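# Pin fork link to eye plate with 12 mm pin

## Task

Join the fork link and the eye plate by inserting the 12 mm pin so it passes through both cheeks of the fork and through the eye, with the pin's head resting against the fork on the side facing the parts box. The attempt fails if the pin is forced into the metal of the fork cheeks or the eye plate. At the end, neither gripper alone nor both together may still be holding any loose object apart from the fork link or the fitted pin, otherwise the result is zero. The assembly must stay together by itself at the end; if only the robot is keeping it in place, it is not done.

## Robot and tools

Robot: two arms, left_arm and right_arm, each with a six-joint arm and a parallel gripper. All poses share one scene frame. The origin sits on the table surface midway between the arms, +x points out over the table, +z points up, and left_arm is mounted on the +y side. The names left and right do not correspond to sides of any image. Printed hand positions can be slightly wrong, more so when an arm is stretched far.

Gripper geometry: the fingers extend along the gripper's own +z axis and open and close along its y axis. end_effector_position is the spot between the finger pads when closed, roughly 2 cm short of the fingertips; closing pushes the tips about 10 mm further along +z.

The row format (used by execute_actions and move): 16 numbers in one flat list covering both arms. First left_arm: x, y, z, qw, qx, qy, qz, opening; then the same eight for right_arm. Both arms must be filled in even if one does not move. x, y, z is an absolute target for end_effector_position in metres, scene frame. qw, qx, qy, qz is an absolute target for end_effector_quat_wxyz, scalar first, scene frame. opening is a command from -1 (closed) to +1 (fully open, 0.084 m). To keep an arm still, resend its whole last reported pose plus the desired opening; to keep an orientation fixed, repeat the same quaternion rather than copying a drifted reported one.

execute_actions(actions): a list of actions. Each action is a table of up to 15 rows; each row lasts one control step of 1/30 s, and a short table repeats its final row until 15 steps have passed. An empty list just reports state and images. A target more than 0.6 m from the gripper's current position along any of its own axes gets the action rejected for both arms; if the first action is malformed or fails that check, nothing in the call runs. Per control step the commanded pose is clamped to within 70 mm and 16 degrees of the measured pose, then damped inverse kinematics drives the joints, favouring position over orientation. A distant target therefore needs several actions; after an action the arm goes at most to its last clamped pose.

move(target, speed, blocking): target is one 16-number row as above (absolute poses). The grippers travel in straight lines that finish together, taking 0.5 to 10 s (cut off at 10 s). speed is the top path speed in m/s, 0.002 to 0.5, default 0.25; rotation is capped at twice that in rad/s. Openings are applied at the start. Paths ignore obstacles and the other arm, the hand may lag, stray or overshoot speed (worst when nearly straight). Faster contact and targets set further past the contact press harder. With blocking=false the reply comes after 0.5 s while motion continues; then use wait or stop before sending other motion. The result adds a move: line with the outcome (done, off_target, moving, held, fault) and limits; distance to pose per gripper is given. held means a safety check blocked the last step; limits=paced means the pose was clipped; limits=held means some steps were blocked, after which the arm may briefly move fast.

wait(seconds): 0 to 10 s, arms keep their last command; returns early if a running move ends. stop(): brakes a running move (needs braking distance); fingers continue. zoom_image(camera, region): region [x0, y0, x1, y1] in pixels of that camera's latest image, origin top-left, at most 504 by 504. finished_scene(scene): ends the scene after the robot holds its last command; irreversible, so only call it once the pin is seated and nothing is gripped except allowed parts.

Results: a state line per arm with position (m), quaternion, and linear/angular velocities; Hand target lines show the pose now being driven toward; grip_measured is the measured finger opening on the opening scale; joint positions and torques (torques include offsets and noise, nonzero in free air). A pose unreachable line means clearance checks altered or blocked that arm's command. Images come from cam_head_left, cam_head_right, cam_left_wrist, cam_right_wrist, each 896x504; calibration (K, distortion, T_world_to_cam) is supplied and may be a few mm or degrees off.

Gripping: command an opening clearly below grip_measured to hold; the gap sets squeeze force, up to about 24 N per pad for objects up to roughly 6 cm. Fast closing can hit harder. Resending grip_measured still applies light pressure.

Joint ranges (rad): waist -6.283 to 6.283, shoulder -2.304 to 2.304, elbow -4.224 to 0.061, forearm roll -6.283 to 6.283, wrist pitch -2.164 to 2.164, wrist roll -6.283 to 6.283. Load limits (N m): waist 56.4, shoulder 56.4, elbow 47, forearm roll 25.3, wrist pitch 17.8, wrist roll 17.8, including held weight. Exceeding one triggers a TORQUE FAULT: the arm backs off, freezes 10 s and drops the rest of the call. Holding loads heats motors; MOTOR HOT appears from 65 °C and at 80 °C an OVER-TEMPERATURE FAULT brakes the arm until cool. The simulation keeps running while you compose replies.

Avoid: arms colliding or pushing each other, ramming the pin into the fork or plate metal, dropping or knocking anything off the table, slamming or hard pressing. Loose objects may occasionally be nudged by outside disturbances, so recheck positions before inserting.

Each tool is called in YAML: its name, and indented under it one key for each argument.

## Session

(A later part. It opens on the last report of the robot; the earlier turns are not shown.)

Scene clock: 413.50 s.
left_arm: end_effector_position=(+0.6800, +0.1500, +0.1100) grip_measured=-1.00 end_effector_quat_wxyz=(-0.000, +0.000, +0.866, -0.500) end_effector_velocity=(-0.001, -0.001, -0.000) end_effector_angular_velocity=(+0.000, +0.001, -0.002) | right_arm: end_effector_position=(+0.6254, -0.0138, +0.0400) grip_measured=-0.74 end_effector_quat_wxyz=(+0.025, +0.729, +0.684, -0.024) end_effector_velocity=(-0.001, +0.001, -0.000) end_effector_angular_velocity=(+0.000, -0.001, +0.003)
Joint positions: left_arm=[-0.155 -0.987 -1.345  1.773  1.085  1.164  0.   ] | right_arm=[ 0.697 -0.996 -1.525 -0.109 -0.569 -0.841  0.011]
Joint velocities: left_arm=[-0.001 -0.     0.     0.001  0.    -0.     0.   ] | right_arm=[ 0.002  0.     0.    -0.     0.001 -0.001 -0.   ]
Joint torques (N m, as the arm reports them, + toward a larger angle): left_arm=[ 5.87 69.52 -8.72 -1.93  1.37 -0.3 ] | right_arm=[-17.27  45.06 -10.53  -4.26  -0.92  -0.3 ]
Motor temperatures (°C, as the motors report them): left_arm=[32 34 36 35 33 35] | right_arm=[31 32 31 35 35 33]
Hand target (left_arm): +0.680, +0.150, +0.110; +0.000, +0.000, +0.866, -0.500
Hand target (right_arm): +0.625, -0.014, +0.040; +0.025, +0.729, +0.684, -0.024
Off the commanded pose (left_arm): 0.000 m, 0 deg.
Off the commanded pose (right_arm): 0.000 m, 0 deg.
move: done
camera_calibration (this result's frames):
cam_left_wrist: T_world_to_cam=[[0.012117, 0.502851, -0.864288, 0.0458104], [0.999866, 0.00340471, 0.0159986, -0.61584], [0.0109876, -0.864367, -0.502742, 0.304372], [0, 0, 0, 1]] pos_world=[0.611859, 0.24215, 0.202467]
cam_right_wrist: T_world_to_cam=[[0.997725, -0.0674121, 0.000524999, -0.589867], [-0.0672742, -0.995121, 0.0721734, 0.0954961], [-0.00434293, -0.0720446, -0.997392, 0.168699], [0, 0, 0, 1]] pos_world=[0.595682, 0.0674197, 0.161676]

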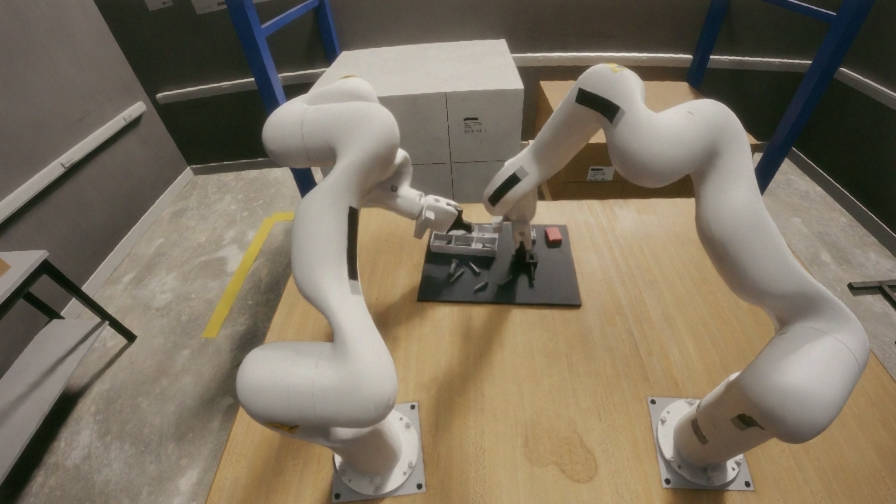

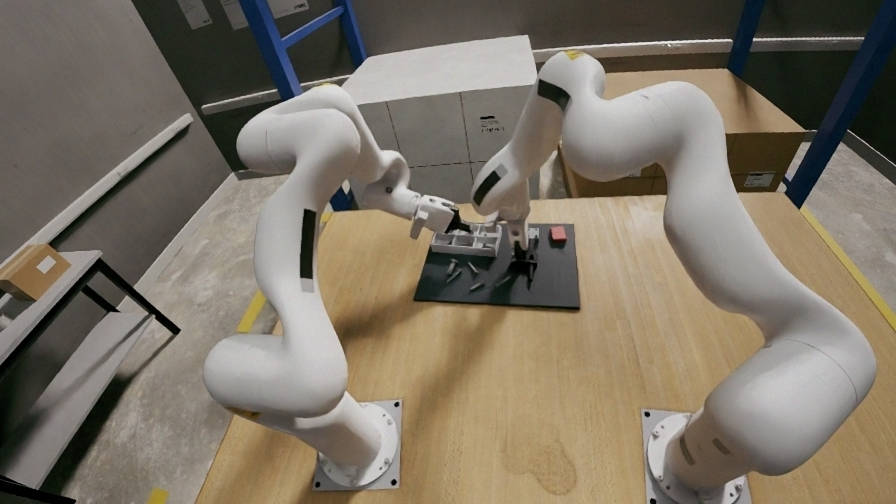

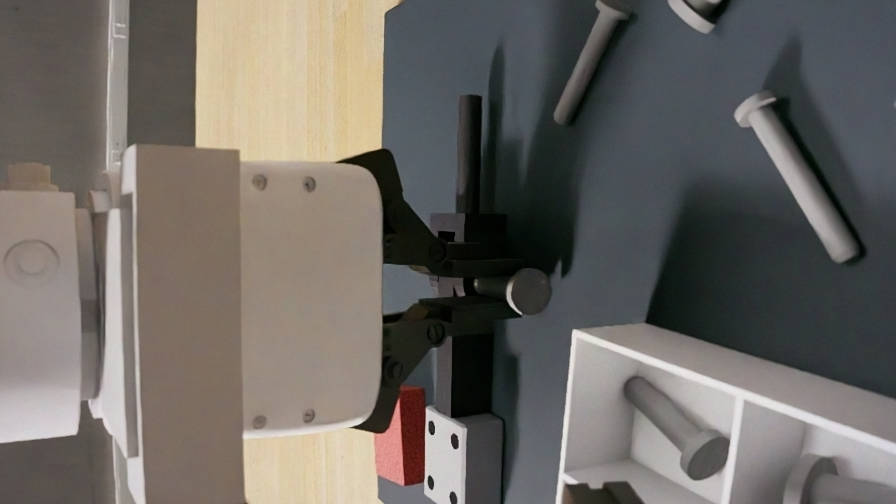

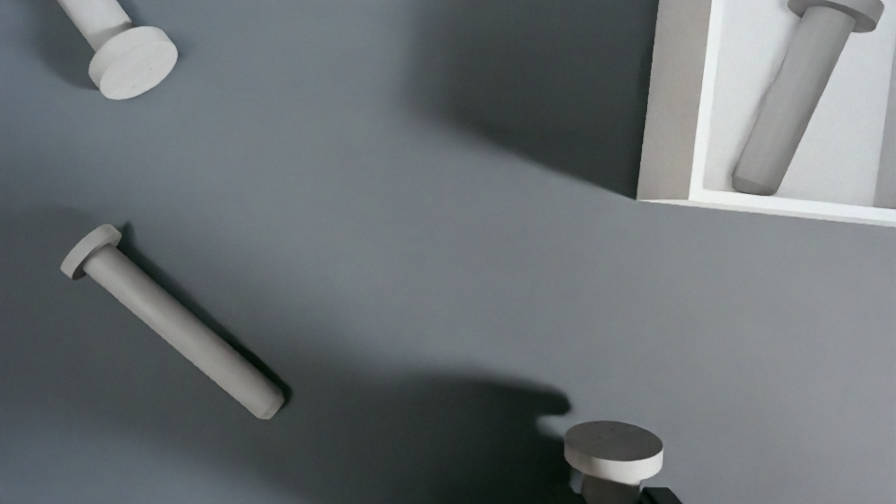

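move:
  target: [0.68,0.15,0.11,0,0,0.866,-0.5,-1,0.6285,-0.0125,0.040,0.0255,0.729,0.684,-0.024,-1]
  speed: 0.003

move:
  target: [0.68,0.15,0.11,0,0,0.866,-0.5,-1,0.6285,-0.017,0.040,0.0255,0.729,0.684,-0.024,-1]
  speed: 0.003

zoom_image:
  camera: "cam_left_wrist"
  region: [410,200,570,340]

Scene clock: 418.87 s.
left_arm: end_effector_position=(+0.6800, +0.1500, +0.1100) grip_measured=-1.00 end_effector_quat_wxyz=(+0.000, +0.000, +0.866, -0.500) end_effector_velocity=(+0.000, -0.000, +0.000) end_effector_angular_velocity=(+0.001, -0.001, +0.001) | right_arm: end_effector_position=(+0.6285, -0.0131, +0.0399) grip_measured=-0.74 end_effector_quat_wxyz=(+0.026, +0.729, +0.684, -0.024) end_effector_velocity=(-0.000, +0.002, +0.000) end_effector_angular_velocity=(+0.001, -0.001, +0.004)
Joint positions: left_arm=[-0.155 -0.987 -1.345  1.773  1.085  1.164  0.   ] | right_arm=[ 0.695 -1.003 -1.538 -0.109 -0.576 -0.843  0.011]
Joint velocities: left_arm=[-0.     0.001  0.    -0.001 -0.001 -0.     0.   ] | right_arm=[ 0.003 -0.001 -0.002  0.001  0.    -0.002  0.   ]
Joint torques (N m, as the arm reports them, + toward a larger angle): left_arm=[ 6.   69.84 -8.68 -1.54  1.33 -0.32] | right_arm=[  2.42  46.63 -12.26  -1.79   0.64  -0.48]
Motor temperatures (°C, as the motors report them): left_arm=[32 34 36 35 33 35] | right_arm=[31 32 31 35 35 33]
Hand target (left_arm): +0.680, +0.150, +0.110; -0.000, +0.000, +0.866, -0.500
Hand target (right_arm): +0.629, -0.012, +0.040; +0.025, +0.729, +0.684, -0.024
Off the commanded pose (left_arm): 0.000 m, 0 deg.
Off the commanded pose (right_arm): 0.001 m, 0 deg.
move: done
camera_calibration (this result's frames):
cam_left_wrist: T_world_to_cam=[[0.012117, 0.502851, -0.864288, 0.0458103], [0.999866, 0.00340475, 0.0159987, -0.61584], [0.0109876, -0.864367, -0.502742, 0.304372], [0, 0, 0, 1]] pos_world=[0.611859, 0.24215, 0.202467]
cam_right_wrist: T_world_to_cam=[[0.997708, -0.0676679, -0.000121104, -0.592851], [-0.0674778, -0.995036, 0.0731409, 0.0964353], [-0.00506979, -0.0729651, -0.997322, 0.169073], [0, 0, 0, 1]] pos_world=[0.598857, 0.0681761, 0.161495]

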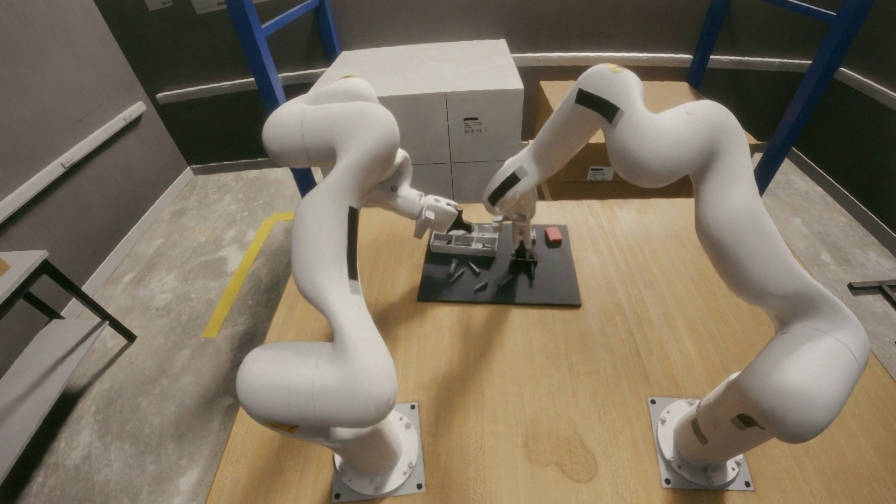

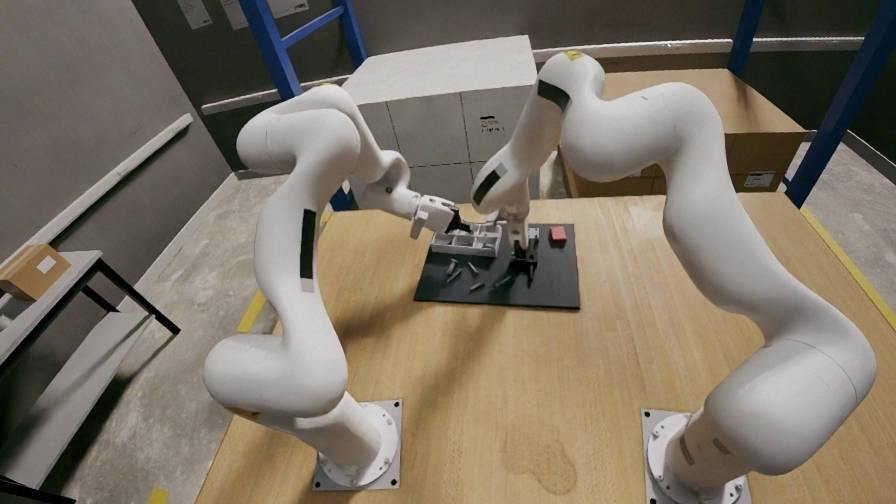

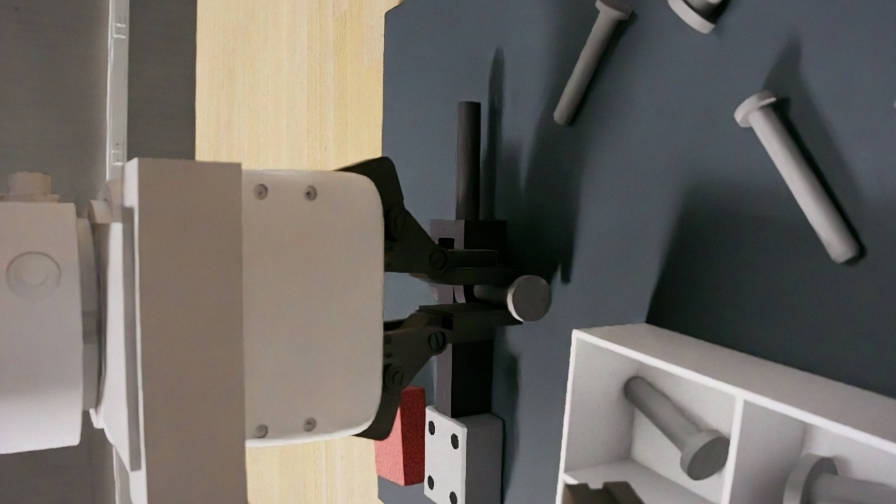

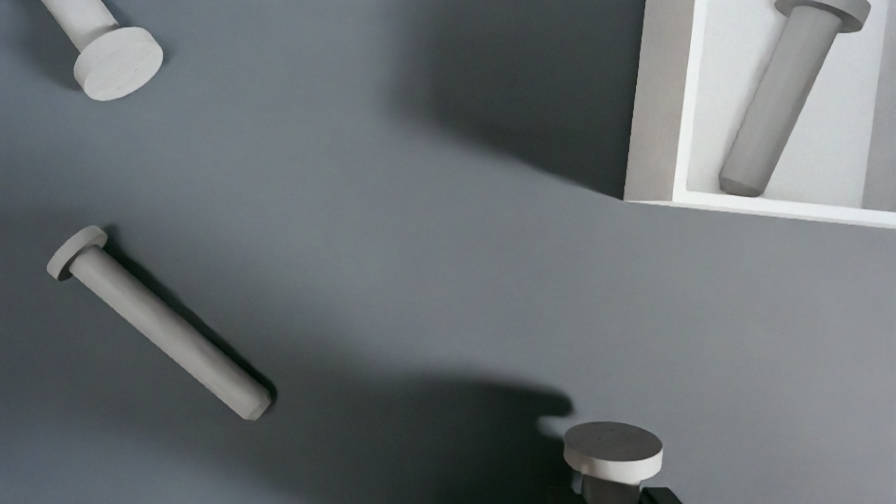

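Scene clock: 420.37 s.
left_arm: end_effector_position=(+0.6800, +0.1500, +0.1100) grip_measured=-1.00 end_effector_quat_wxyz=(-0.000, +0.000, +0.866, -0.500) end_effector_velocity=(+0.001, +0.000, +0.000) end_effector_angular_velocity=(-0.001, -0.000, +0.002) | right_arm: end_effector_position=(+0.6283, -0.0148, +0.0401) grip_measured=-0.74 end_effector_quat_wxyz=(+0.026, +0.728, +0.685, -0.022) end_effector_velocity=(-0.000, +0.000, -0.000) end_effector_angular_velocity=(+0.001, -0.001, +0.000)
Joint positions: left_arm=[-0.155 -0.987 -1.345  1.773  1.085  1.164  0.   ] | right_arm=[ 0.693 -0.998 -1.529 -0.109 -0.568 -0.847  0.011]
Joint velocities: left_arm=[ 0.001  0.     0.    -0.001  0.    -0.     0.   ] | right_arm=[0.    0.001 0.003 0.    0.004 0.    0.   ]
Joint torques (N m, as the arm reports them, + toward a larger angle): left_arm=[ 6.64 69.08 -8.58 -1.39  1.32 -0.24] | right_arm=[-24.38  45.26  -7.76  -5.82  -3.67  -0.87]
Motor temperatures (°C, as the motors report them): left_arm=[32 34 36 35 33 35] | right_arm=[31 32 31 35 35 33]
Hand target (left_arm): +0.680, +0.150, +0.110; -0.000, +0.000, +0.866, -0.500
Hand target (right_arm): +0.628, -0.017, +0.040; +0.025, +0.729, +0.684, -0.024
Off the commanded pose (left_arm): 0.000 m, 0 deg.
Off the commanded pose (right_arm): 0.002 m, 0 deg.
move: done
camera_calibration (this result's frames):
cam_left_wrist: T_world_to_cam=[[0.0121169, 0.502851, -0.864288, 0.0458104], [0.999866, 0.00340478, 0.0159986, -0.61584], [0.0109876, -0.864367, -0.502742, 0.304372], [0, 0, 0, 1]] pos_world=[0.611859, 0.24215, 0.202467]
cam_right_wrist: T_world_to_cam=[[0.997853, -0.0654392, 0.00284586, -0.592968], [-0.0654781, -0.995413, 0.069754, 0.0935828], [-0.00173183, -0.0697905, -0.99756, 0.167135], [0, 0, 0, 1]] pos_world=[0.598112, 0.0660146, 0.161887]

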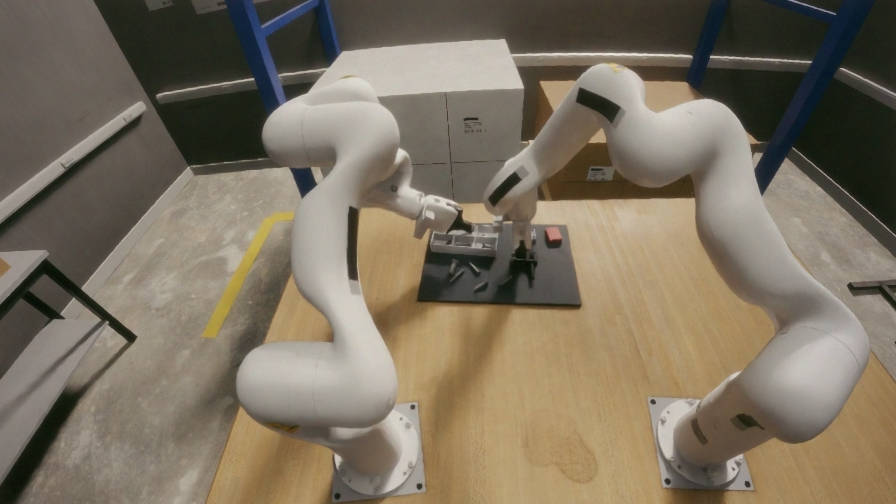

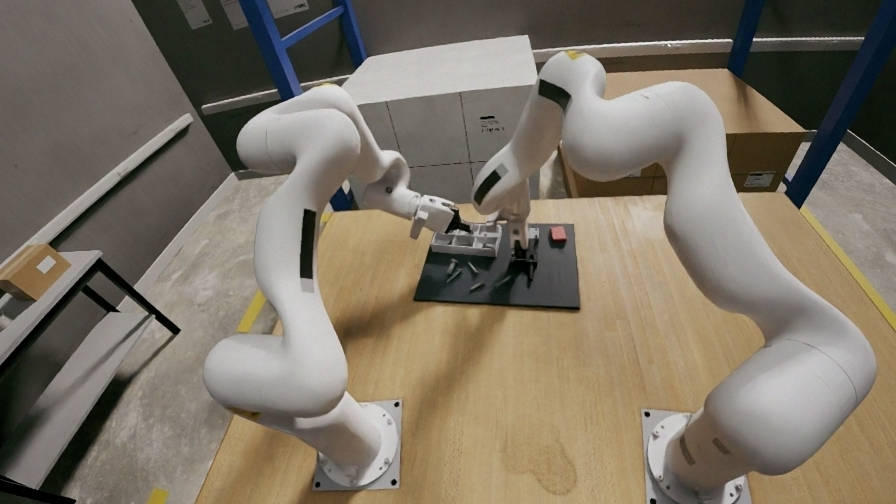

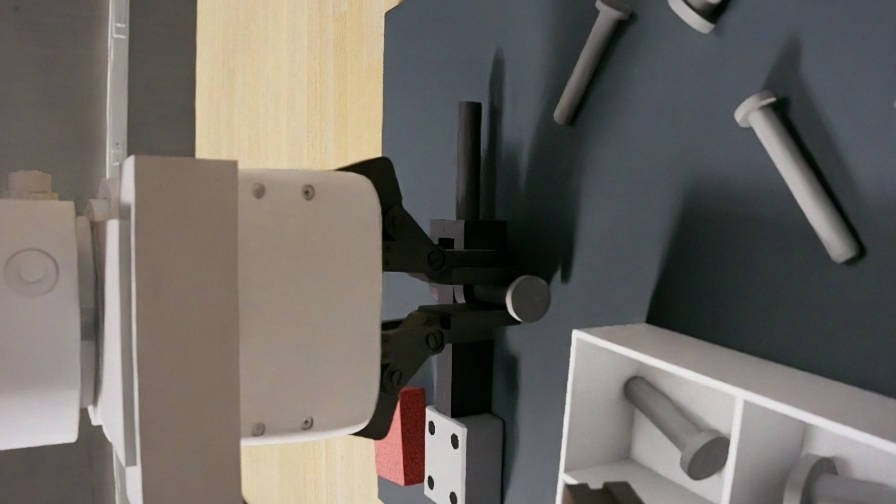

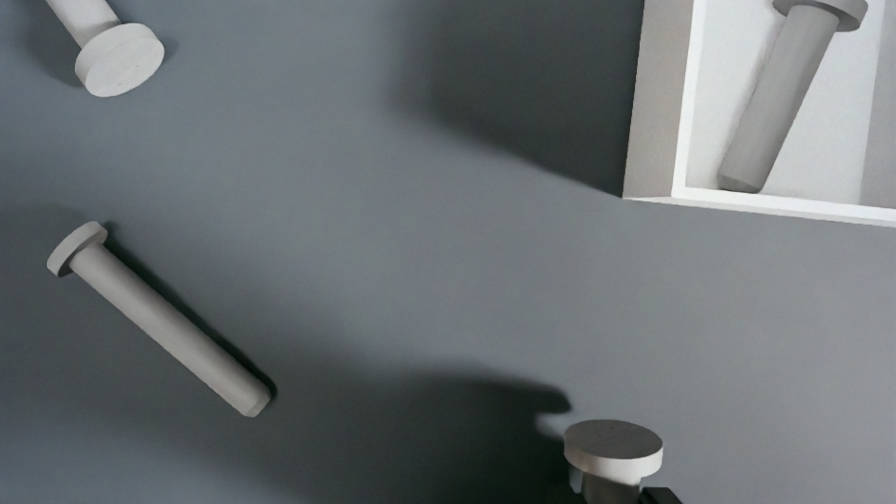

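Region (410, 200, 570, 340) of cam_left_wrist's 896x504 image, scaled by 3.150, with more detail than that image has; it fills the top 441 rows of this view, and the rest is white.

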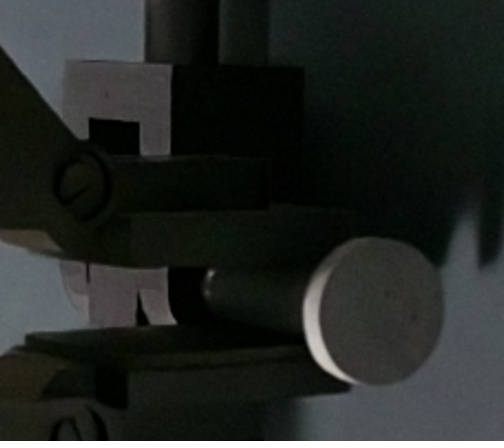

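move:
  target: [0.68,0.15,0.11,0,0,0.866,-0.5,-1,0.627,-0.004,0.040,0.0255,0.729,0.684,-0.024,-0.55]
  speed: 0.01

zoom_image:
  camera: "cam_left_wrist"
  region: [360,170,620,370]

Scene clock: 425.83 s.
left_arm: end_effector_position=(+0.6800, +0.1500, +0.1100) grip_measured=-1.00 end_effector_quat_wxyz=(-0.000, -0.000, +0.866, -0.500) end_effector_velocity=(-0.000, +0.000, -0.000) end_effector_angular_velocity=(-0.001, +0.001, -0.000) | right_arm: end_effector_position=(+0.6269, -0.0044, +0.0399) grip_measured=-0.57 end_effector_quat_wxyz=(+0.025, +0.729, +0.684, -0.024) end_effector_velocity=(-0.001, +0.002, -0.000) end_effector_angular_velocity=(-0.002, +0.002, +0.002)
Joint positions: left_arm=[-0.155 -0.987 -1.345  1.773  1.085  1.164  0.   ] | right_arm=[ 0.707 -1.01  -1.551 -0.106 -0.583 -0.833  0.019]
Joint velocities: left_arm=[ 0.    -0.001  0.    -0.     0.001  0.     0.   ] | right_arm=[ 0.003 -0.002 -0.003 -0.001 -0.004  0.003  0.   ]
Joint torques (N m, as the arm reports them, + toward a larger angle): left_arm=[ 5.67 69.46 -8.86 -1.59  1.36 -0.23] | right_arm=[ -0.44  46.23 -12.6   -0.42   0.47  -0.03]
Motor temperatures (°C, as the motors report them): left_arm=[32 34 36 35 33 35] | right_arm=[31 32 31 35 35 33]
Hand target (left_arm): +0.680, +0.150, +0.110; -0.000, +0.000, +0.866, -0.500
Hand target (right_arm): +0.627, -0.004, +0.040; +0.026, +0.729, +0.684, -0.024
Off the commanded pose (left_arm): 0.000 m, 0 deg.
Off the commanded pose (right_arm): 0.000 m, 0 deg.
move: done
camera_calibration (this result's frames):
cam_left_wrist: T_world_to_cam=[[0.0121167, 0.502851, -0.864288, 0.0458105], [0.999866, 0.00340488, 0.0159984, -0.61584], [0.0109876, -0.864367, -0.502742, 0.304372], [0, 0, 0, 1]] pos_world=[0.611859, 0.24215, 0.202467]
cam_right_wrist: T_world_to_cam=[[0.997717, -0.0675404, 0.0000198364, -0.590686], [-0.0673626, -0.995068, 0.072811, 0.10497], [-0.00489795, -0.0726461, -0.997346, 0.169625], [0, 0, 0, 1]] pos_world=[0.597239, 0.0768801, 0.161544]

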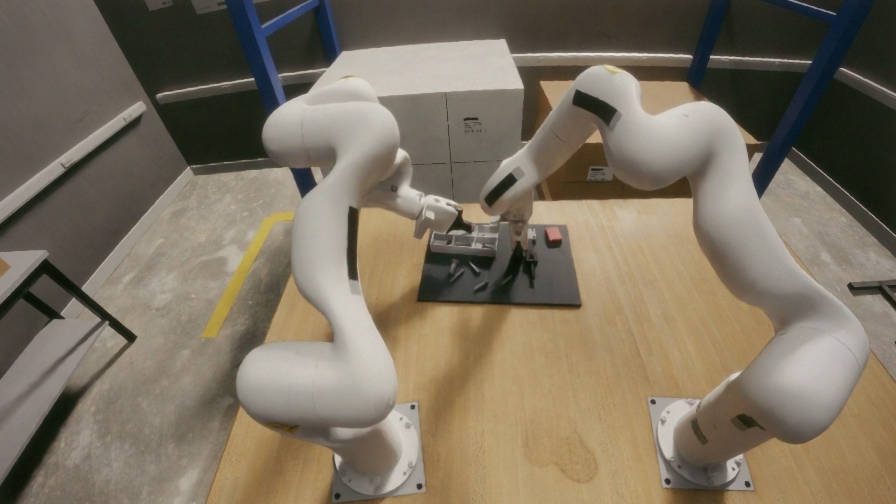

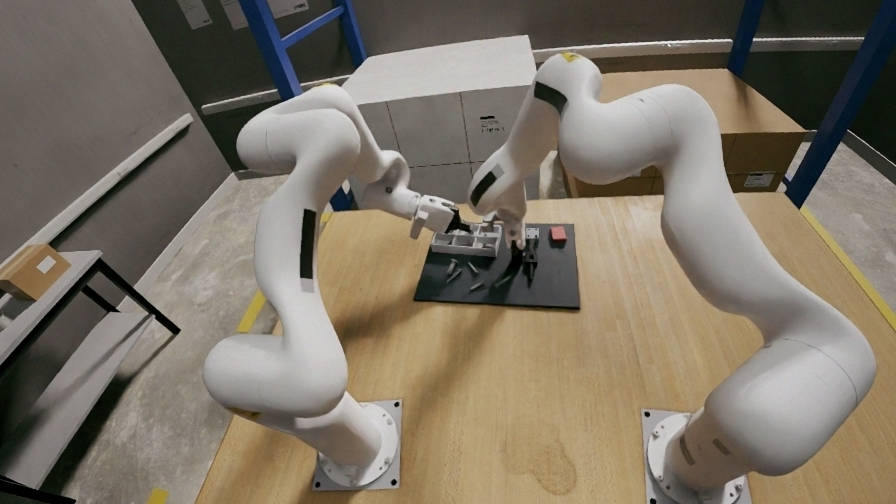

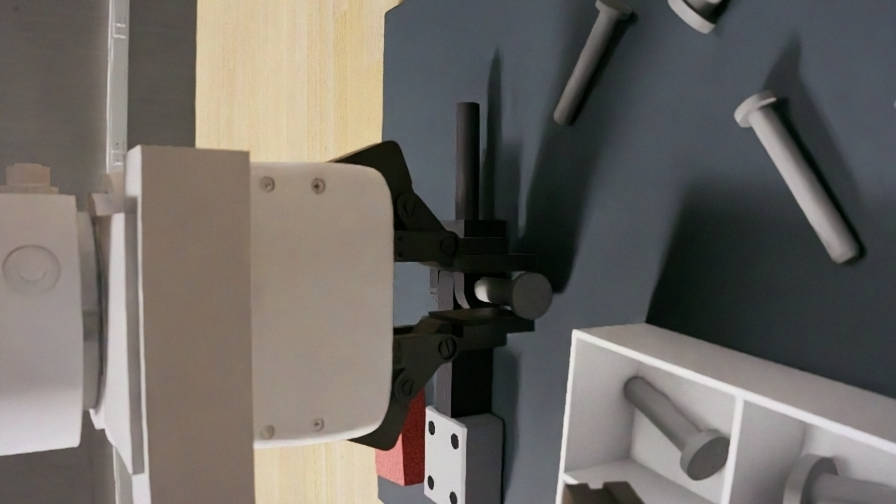

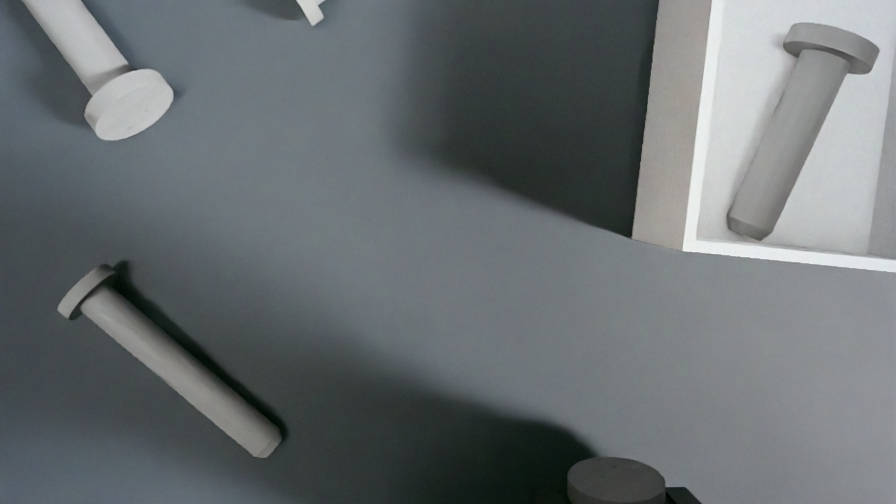

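Region (360, 170, 620, 370) of cam_left_wrist's 896x504 image, scaled by 1.938, with more detail than that image has; it fills the top 388 rows of this view, and the rest is white.

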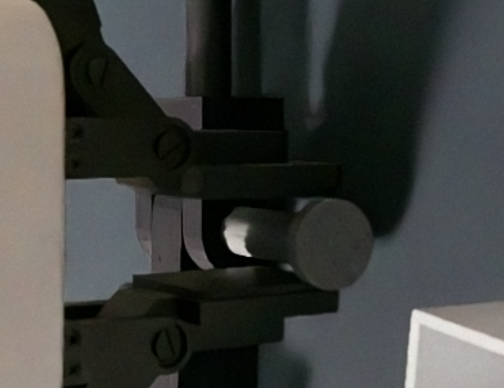

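move:
  target: [0.68,0.15,0.11,0,0,0.866,-0.5,-1,0.627,-0.004,0.040,0.0255,0.729,0.684,-0.024,-1]

move:
  target: [0.68,0.15,0.11,0,0,0.866,-0.5,-1,0.630,-0.0055,0.0405,0,0.707,0.707,0,-1]
  speed: 0.005

move:
  target: [0.68,0.15,0.11,0,0,0.866,-0.5,-1,0.630,-0.011,0.0405,0,0.707,0.707,0,-1]
  speed: 0.004

zoom_image:
  camera: "cam_left_wrist"
  region: [360,170,620,370]

Scene clock: 428.23 s.
left_arm: end_effector_position=(+0.6800, +0.1500, +0.1100) grip_measured=-1.00 end_effector_quat_wxyz=(-0.000, +0.000, +0.866, -0.500) end_effector_velocity=(+0.000, +0.000, -0.000) end_effector_angular_velocity=(-0.001, +0.000, +0.003) | right_arm: end_effector_position=(+0.6270, -0.0040, +0.0400) grip_measured=-0.74 end_effector_quat_wxyz=(+0.026, +0.729, +0.684, -0.024) end_effector_velocity=(-0.000, -0.001, -0.001) end_effector_angular_velocity=(-0.001, +0.001, -0.001)
Joint positions: left_arm=[-0.155 -0.987 -1.345  1.773  1.085  1.164  0.   ] | right_arm=[ 0.708 -1.01  -1.552 -0.106 -0.583 -0.833  0.011]
Joint velocities: left_arm=[ 0.001 -0.     0.    -0.002  0.     0.     0.   ] | right_arm=[-0.001 -0.     0.001 -0.001 -0.     0.    -0.   ]
Joint torques (N m, as the arm reports them, + toward a larger angle): left_arm=[ 6.86 69.51 -8.73 -1.74  1.38 -0.29] | right_arm=[  1.5   44.32 -14.31  -1.16   0.21  -0.25]
Motor temperatures (°C, as the motors report them): left_arm=[32 34 36 35 33 35] | right_arm=[31 32 31 35 35 33]
Hand target (left_arm): +0.680, +0.150, +0.110; +0.000, -0.000, +0.866, -0.500
Hand target (right_arm): +0.627, -0.004, +0.040; +0.025, +0.729, +0.684, -0.024
Off the commanded pose (left_arm): 0.000 m, 0 deg.
Off the commanded pose (right_arm): 0.000 m, 0 deg.
move: done
camera_calibration (this result's frames):
cam_left_wrist: T_world_to_cam=[[0.0121169, 0.502851, -0.864288, 0.0458104], [0.999866, 0.00340477, 0.0159985, -0.61584], [0.0109876, -0.864367, -0.502742, 0.304372], [0, 0, 0, 1]] pos_world=[0.611858, 0.24215, 0.202467]
cam_right_wrist: T_world_to_cam=[[0.997723, -0.0674376, 0.000525435, -0.5908], [-0.0672991, -0.99511, 0.0722947, 0.105376], [-0.00435252, -0.0721655, -0.997383, 0.169456], [0, 0, 0, 1]] pos_world=[0.597284, 0.0772471, 0.161705]

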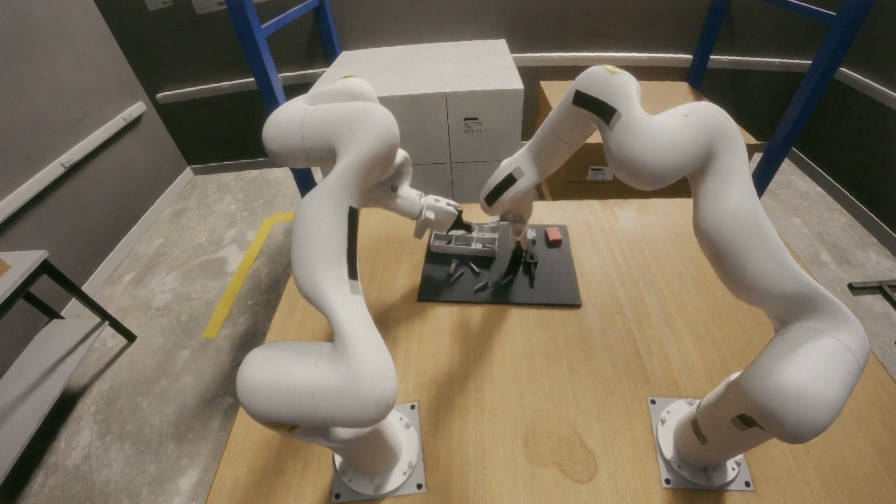

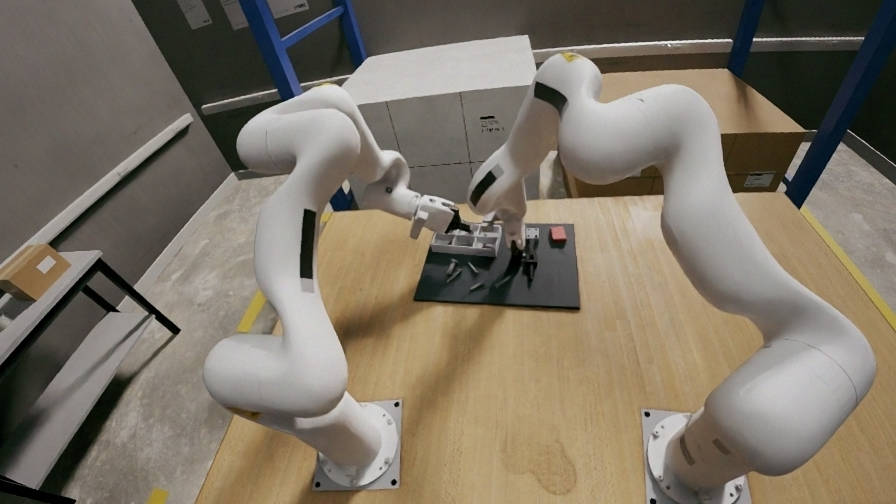

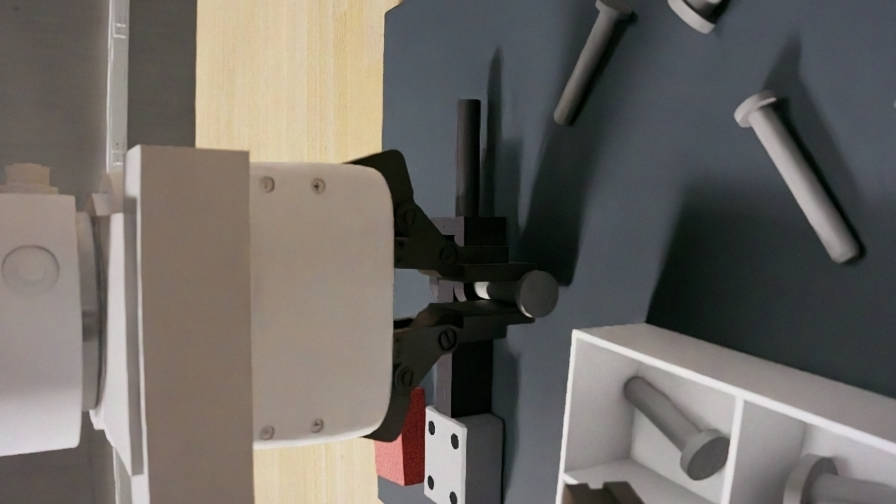

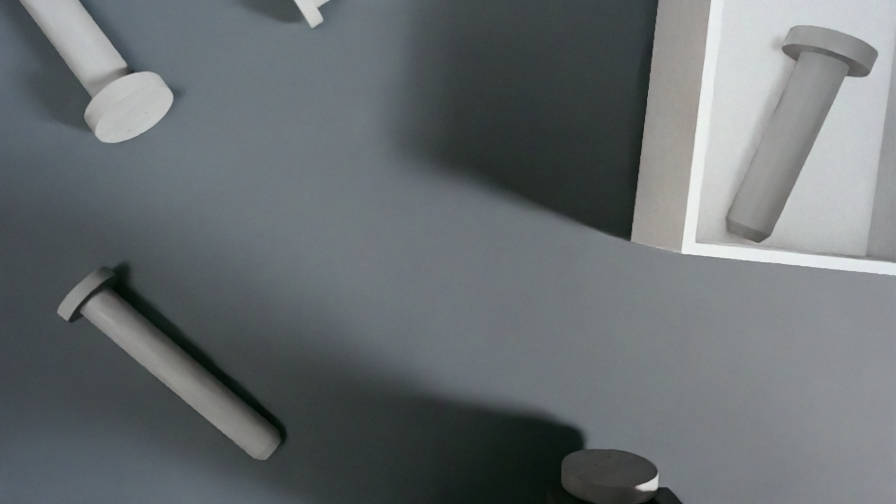

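Scene clock: 437.90 s.
left_arm: end_effector_position=(+0.6800, +0.1500, +0.1100) grip_measured=-1.00 end_effector_quat_wxyz=(-0.000, -0.000, +0.866, -0.500) end_effector_velocity=(+0.000, +0.000, -0.000) end_effector_angular_velocity=(-0.000, +0.000, +0.000) | right_arm: end_effector_position=(+0.6299, -0.0055, +0.0405) grip_measured=-0.74 end_effector_quat_wxyz=(+0.000, +0.707, +0.707, -0.000) end_effector_velocity=(+0.001, -0.000, +0.000) end_effector_angular_velocity=(+0.002, -0.001, +0.002)
Joint positions: left_arm=[-0.155 -0.987 -1.345  1.773  1.085  1.164  0.   ] | right_arm=[ 0.682 -0.992 -1.521 -0.    -0.529 -1.011  0.011]
Joint velocities: left_arm=[ 0. -0.  0. -0.  0. -0.  0.] | right_arm=[-0.001  0.001  0.     0.002  0.001 -0.005  0.   ]
Joint torques (N m, as the arm reports them, + toward a larger angle): left_arm=[ 6.71 70.62 -8.73 -1.72  1.31 -0.35] | right_arm=[ -6.12  45.65 -14.47  -1.22   1.45  -0.49]
Motor temperatures (°C, as the motors report them): left_arm=[32 34 36 35 33 35] | right_arm=[31 32 31 35 35 33]
Hand target (left_arm): +0.680, +0.150, +0.110; +0.000, +0.000, +0.866, -0.500
Hand target (right_arm): +0.630, -0.006, +0.041; +0.000, +0.707, +0.707, -0.000
Off the commanded pose (left_arm): 0.000 m, 0 deg.
Off the commanded pose (right_arm): 0.000 m, 0 deg.
move: done
camera_calibration (this result's frames):
cam_left_wrist: T_world_to_cam=[[0.0121167, 0.502851, -0.864288, 0.0458105], [0.999866, 0.00340478, 0.0159983, -0.61584], [0.0109875, -0.864367, -0.502742, 0.304372], [0, 0, 0, 1]] pos_world=[0.611858, 0.24215, 0.202467]
cam_right_wrist: T_world_to_cam=[[0.999982, -0.00398407, -0.00452666, -0.594634], [-0.00397048, -0.999988, 0.00300714, 0.0668682], [-0.00453858, -0.00298911, -0.999985, 0.170424], [0, 0, 0, 1]] pos_world=[0.595662, 0.0650077, 0.167529]

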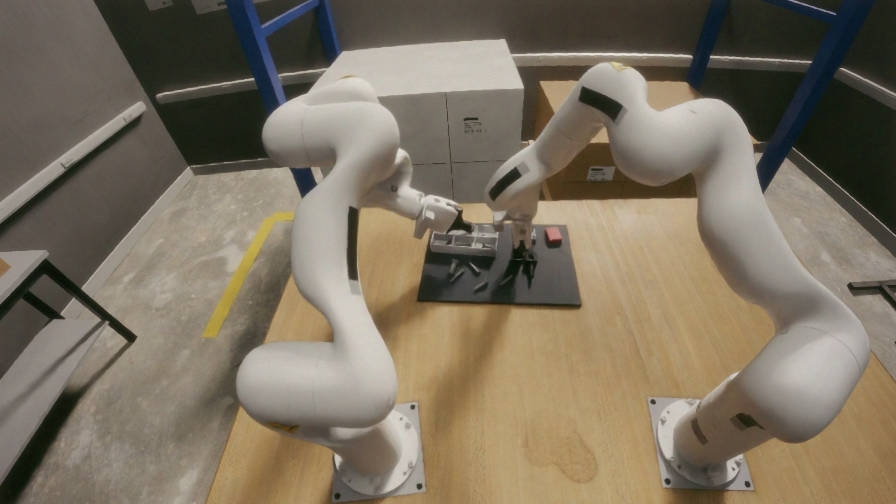

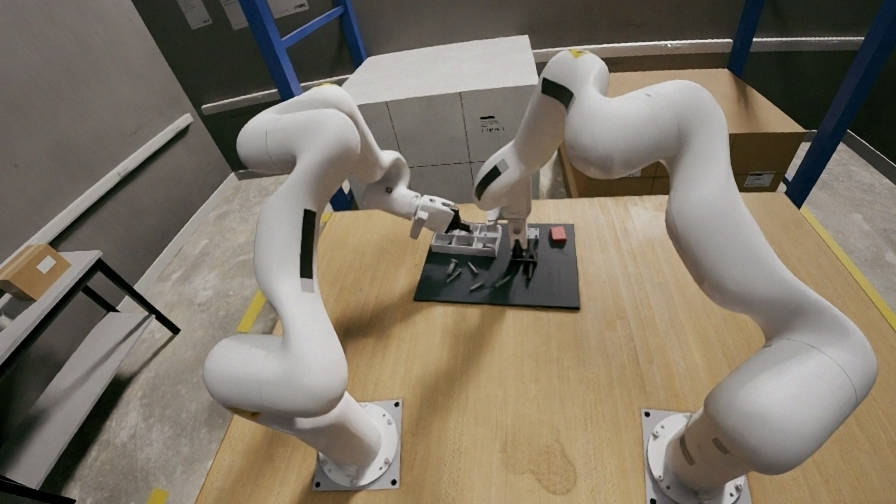

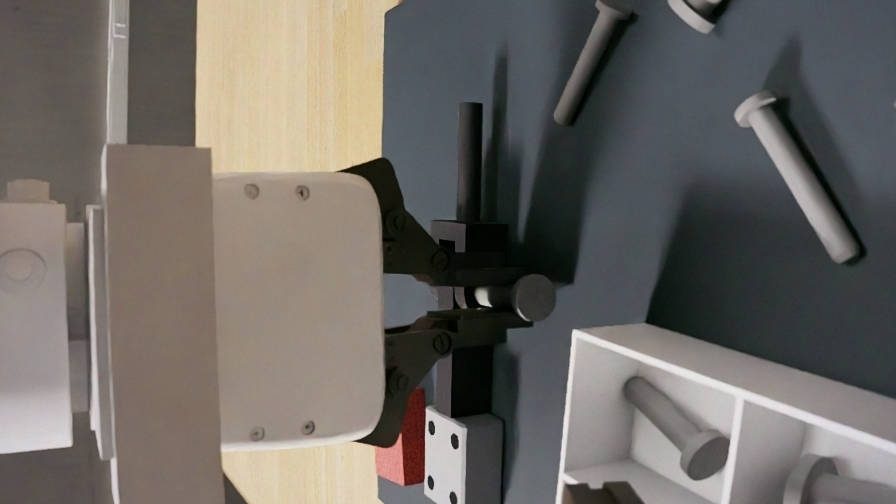

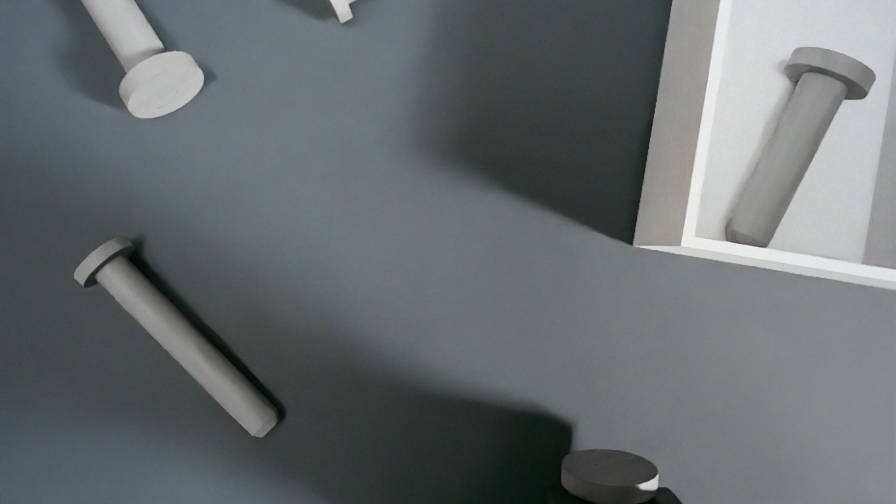

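Scene clock: 439.50 s.
left_arm: end_effector_position=(+0.6800, +0.1500, +0.1100) grip_measured=-1.00 end_effector_quat_wxyz=(-0.000, +0.000, +0.866, -0.500) end_effector_velocity=(+0.000, +0.000, -0.000) end_effector_angular_velocity=(+0.002, -0.000, +0.000) | right_arm: end_effector_position=(+0.6300, -0.0109, +0.0405) grip_measured=-0.74 end_effector_quat_wxyz=(-0.000, +0.707, +0.707, -0.000) end_effector_velocity=(-0.001, +0.001, +0.000) end_effector_angular_velocity=(+0.000, -0.000, +0.004)
Joint positions: left_arm=[-0.155 -0.987 -1.345  1.773  1.085  1.164  0.   ] | right_arm=[ 0.675 -0.987 -1.51   0.    -0.523 -1.019  0.011]
Joint velocities: left_arm=[ 0.    -0.    -0.     0.001 -0.002  0.     0.   ] | right_arm=[ 0.002  0.001  0.001  0.     0.001 -0.002 -0.   ]
Joint torques (N m, as the arm reports them, + toward a larger angle): left_arm=[ 6.09 70.04 -8.86 -1.88  1.37 -0.3 ] | right_arm=[-14.9   38.31 -12.53  -4.86   0.16  -0.28]
Motor temperatures (°C, as the motors report them): left_arm=[32 34 36 35 33 35] | right_arm=[31 32 31 35 35 33]
Hand target (left_arm): +0.680, +0.150, +0.110; -0.000, -0.000, +0.866, -0.500
Hand target (right_arm): +0.630, -0.011, +0.041; -0.000, +0.707, +0.707, +0.000
Off the commanded pose (left_arm): 0.000 m, 0 deg.
Off the commanded pose (right_arm): 0.000 m, 0 deg.
move: done
camera_calibration (this result's frames):
cam_left_wrist: T_world_to_cam=[[0.0121169, 0.502851, -0.864288, 0.0458104], [0.999866, 0.00340475, 0.0159985, -0.61584], [0.0109875, -0.864367, -0.502742, 0.304372], [0, 0, 0, 1]] pos_world=[0.611858, 0.24215, 0.202467]
cam_right_wrist: T_world_to_cam=[[0.999984, -0.00369948, -0.00425605, -0.594734], [-0.00368839, -0.99999, 0.00260938, 0.0612908], [-0.00426566, -0.00259364, -0.999988, 0.170252], [0, 0, 0, 1]] pos_world=[0.595677, 0.0595315, 0.167559]

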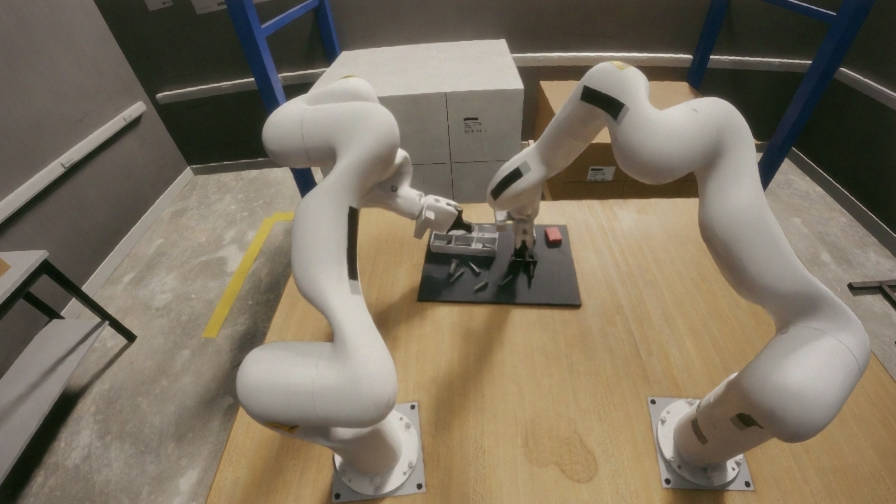

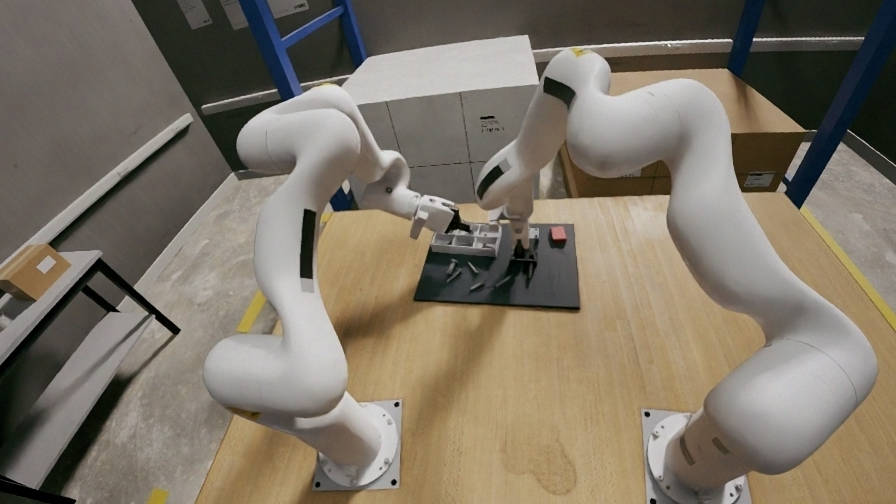

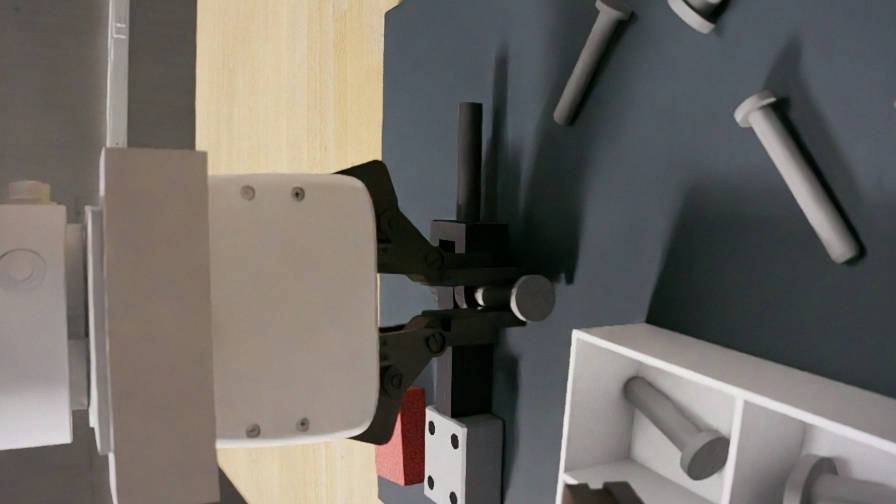

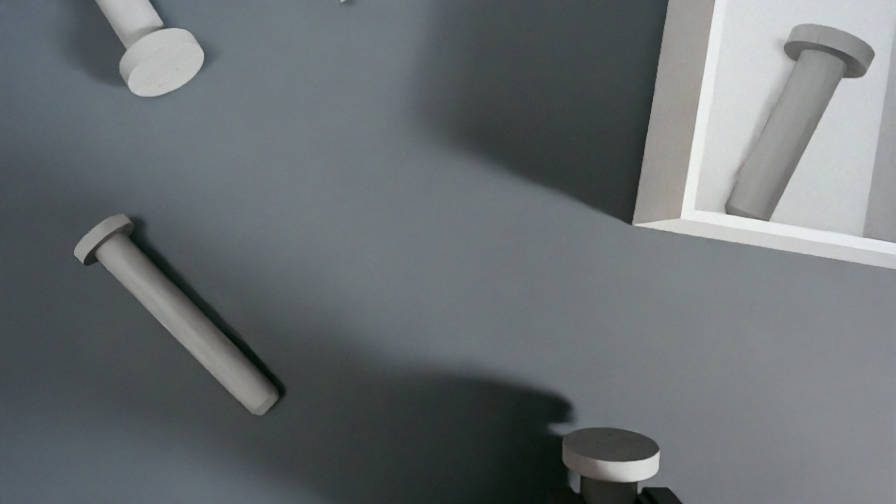

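Region (360, 170, 620, 370) of cam_left_wrist's 896x504 image, scaled by 1.938, with more detail than that image has; it fills the top 388 rows of this view, and the rest is white.

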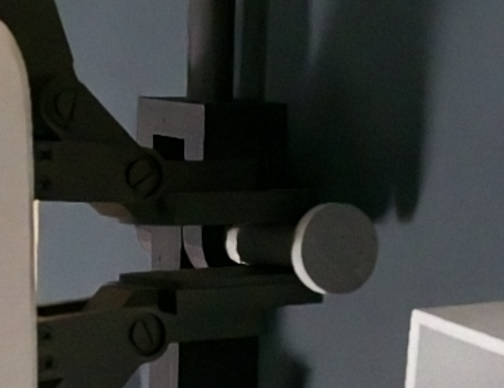

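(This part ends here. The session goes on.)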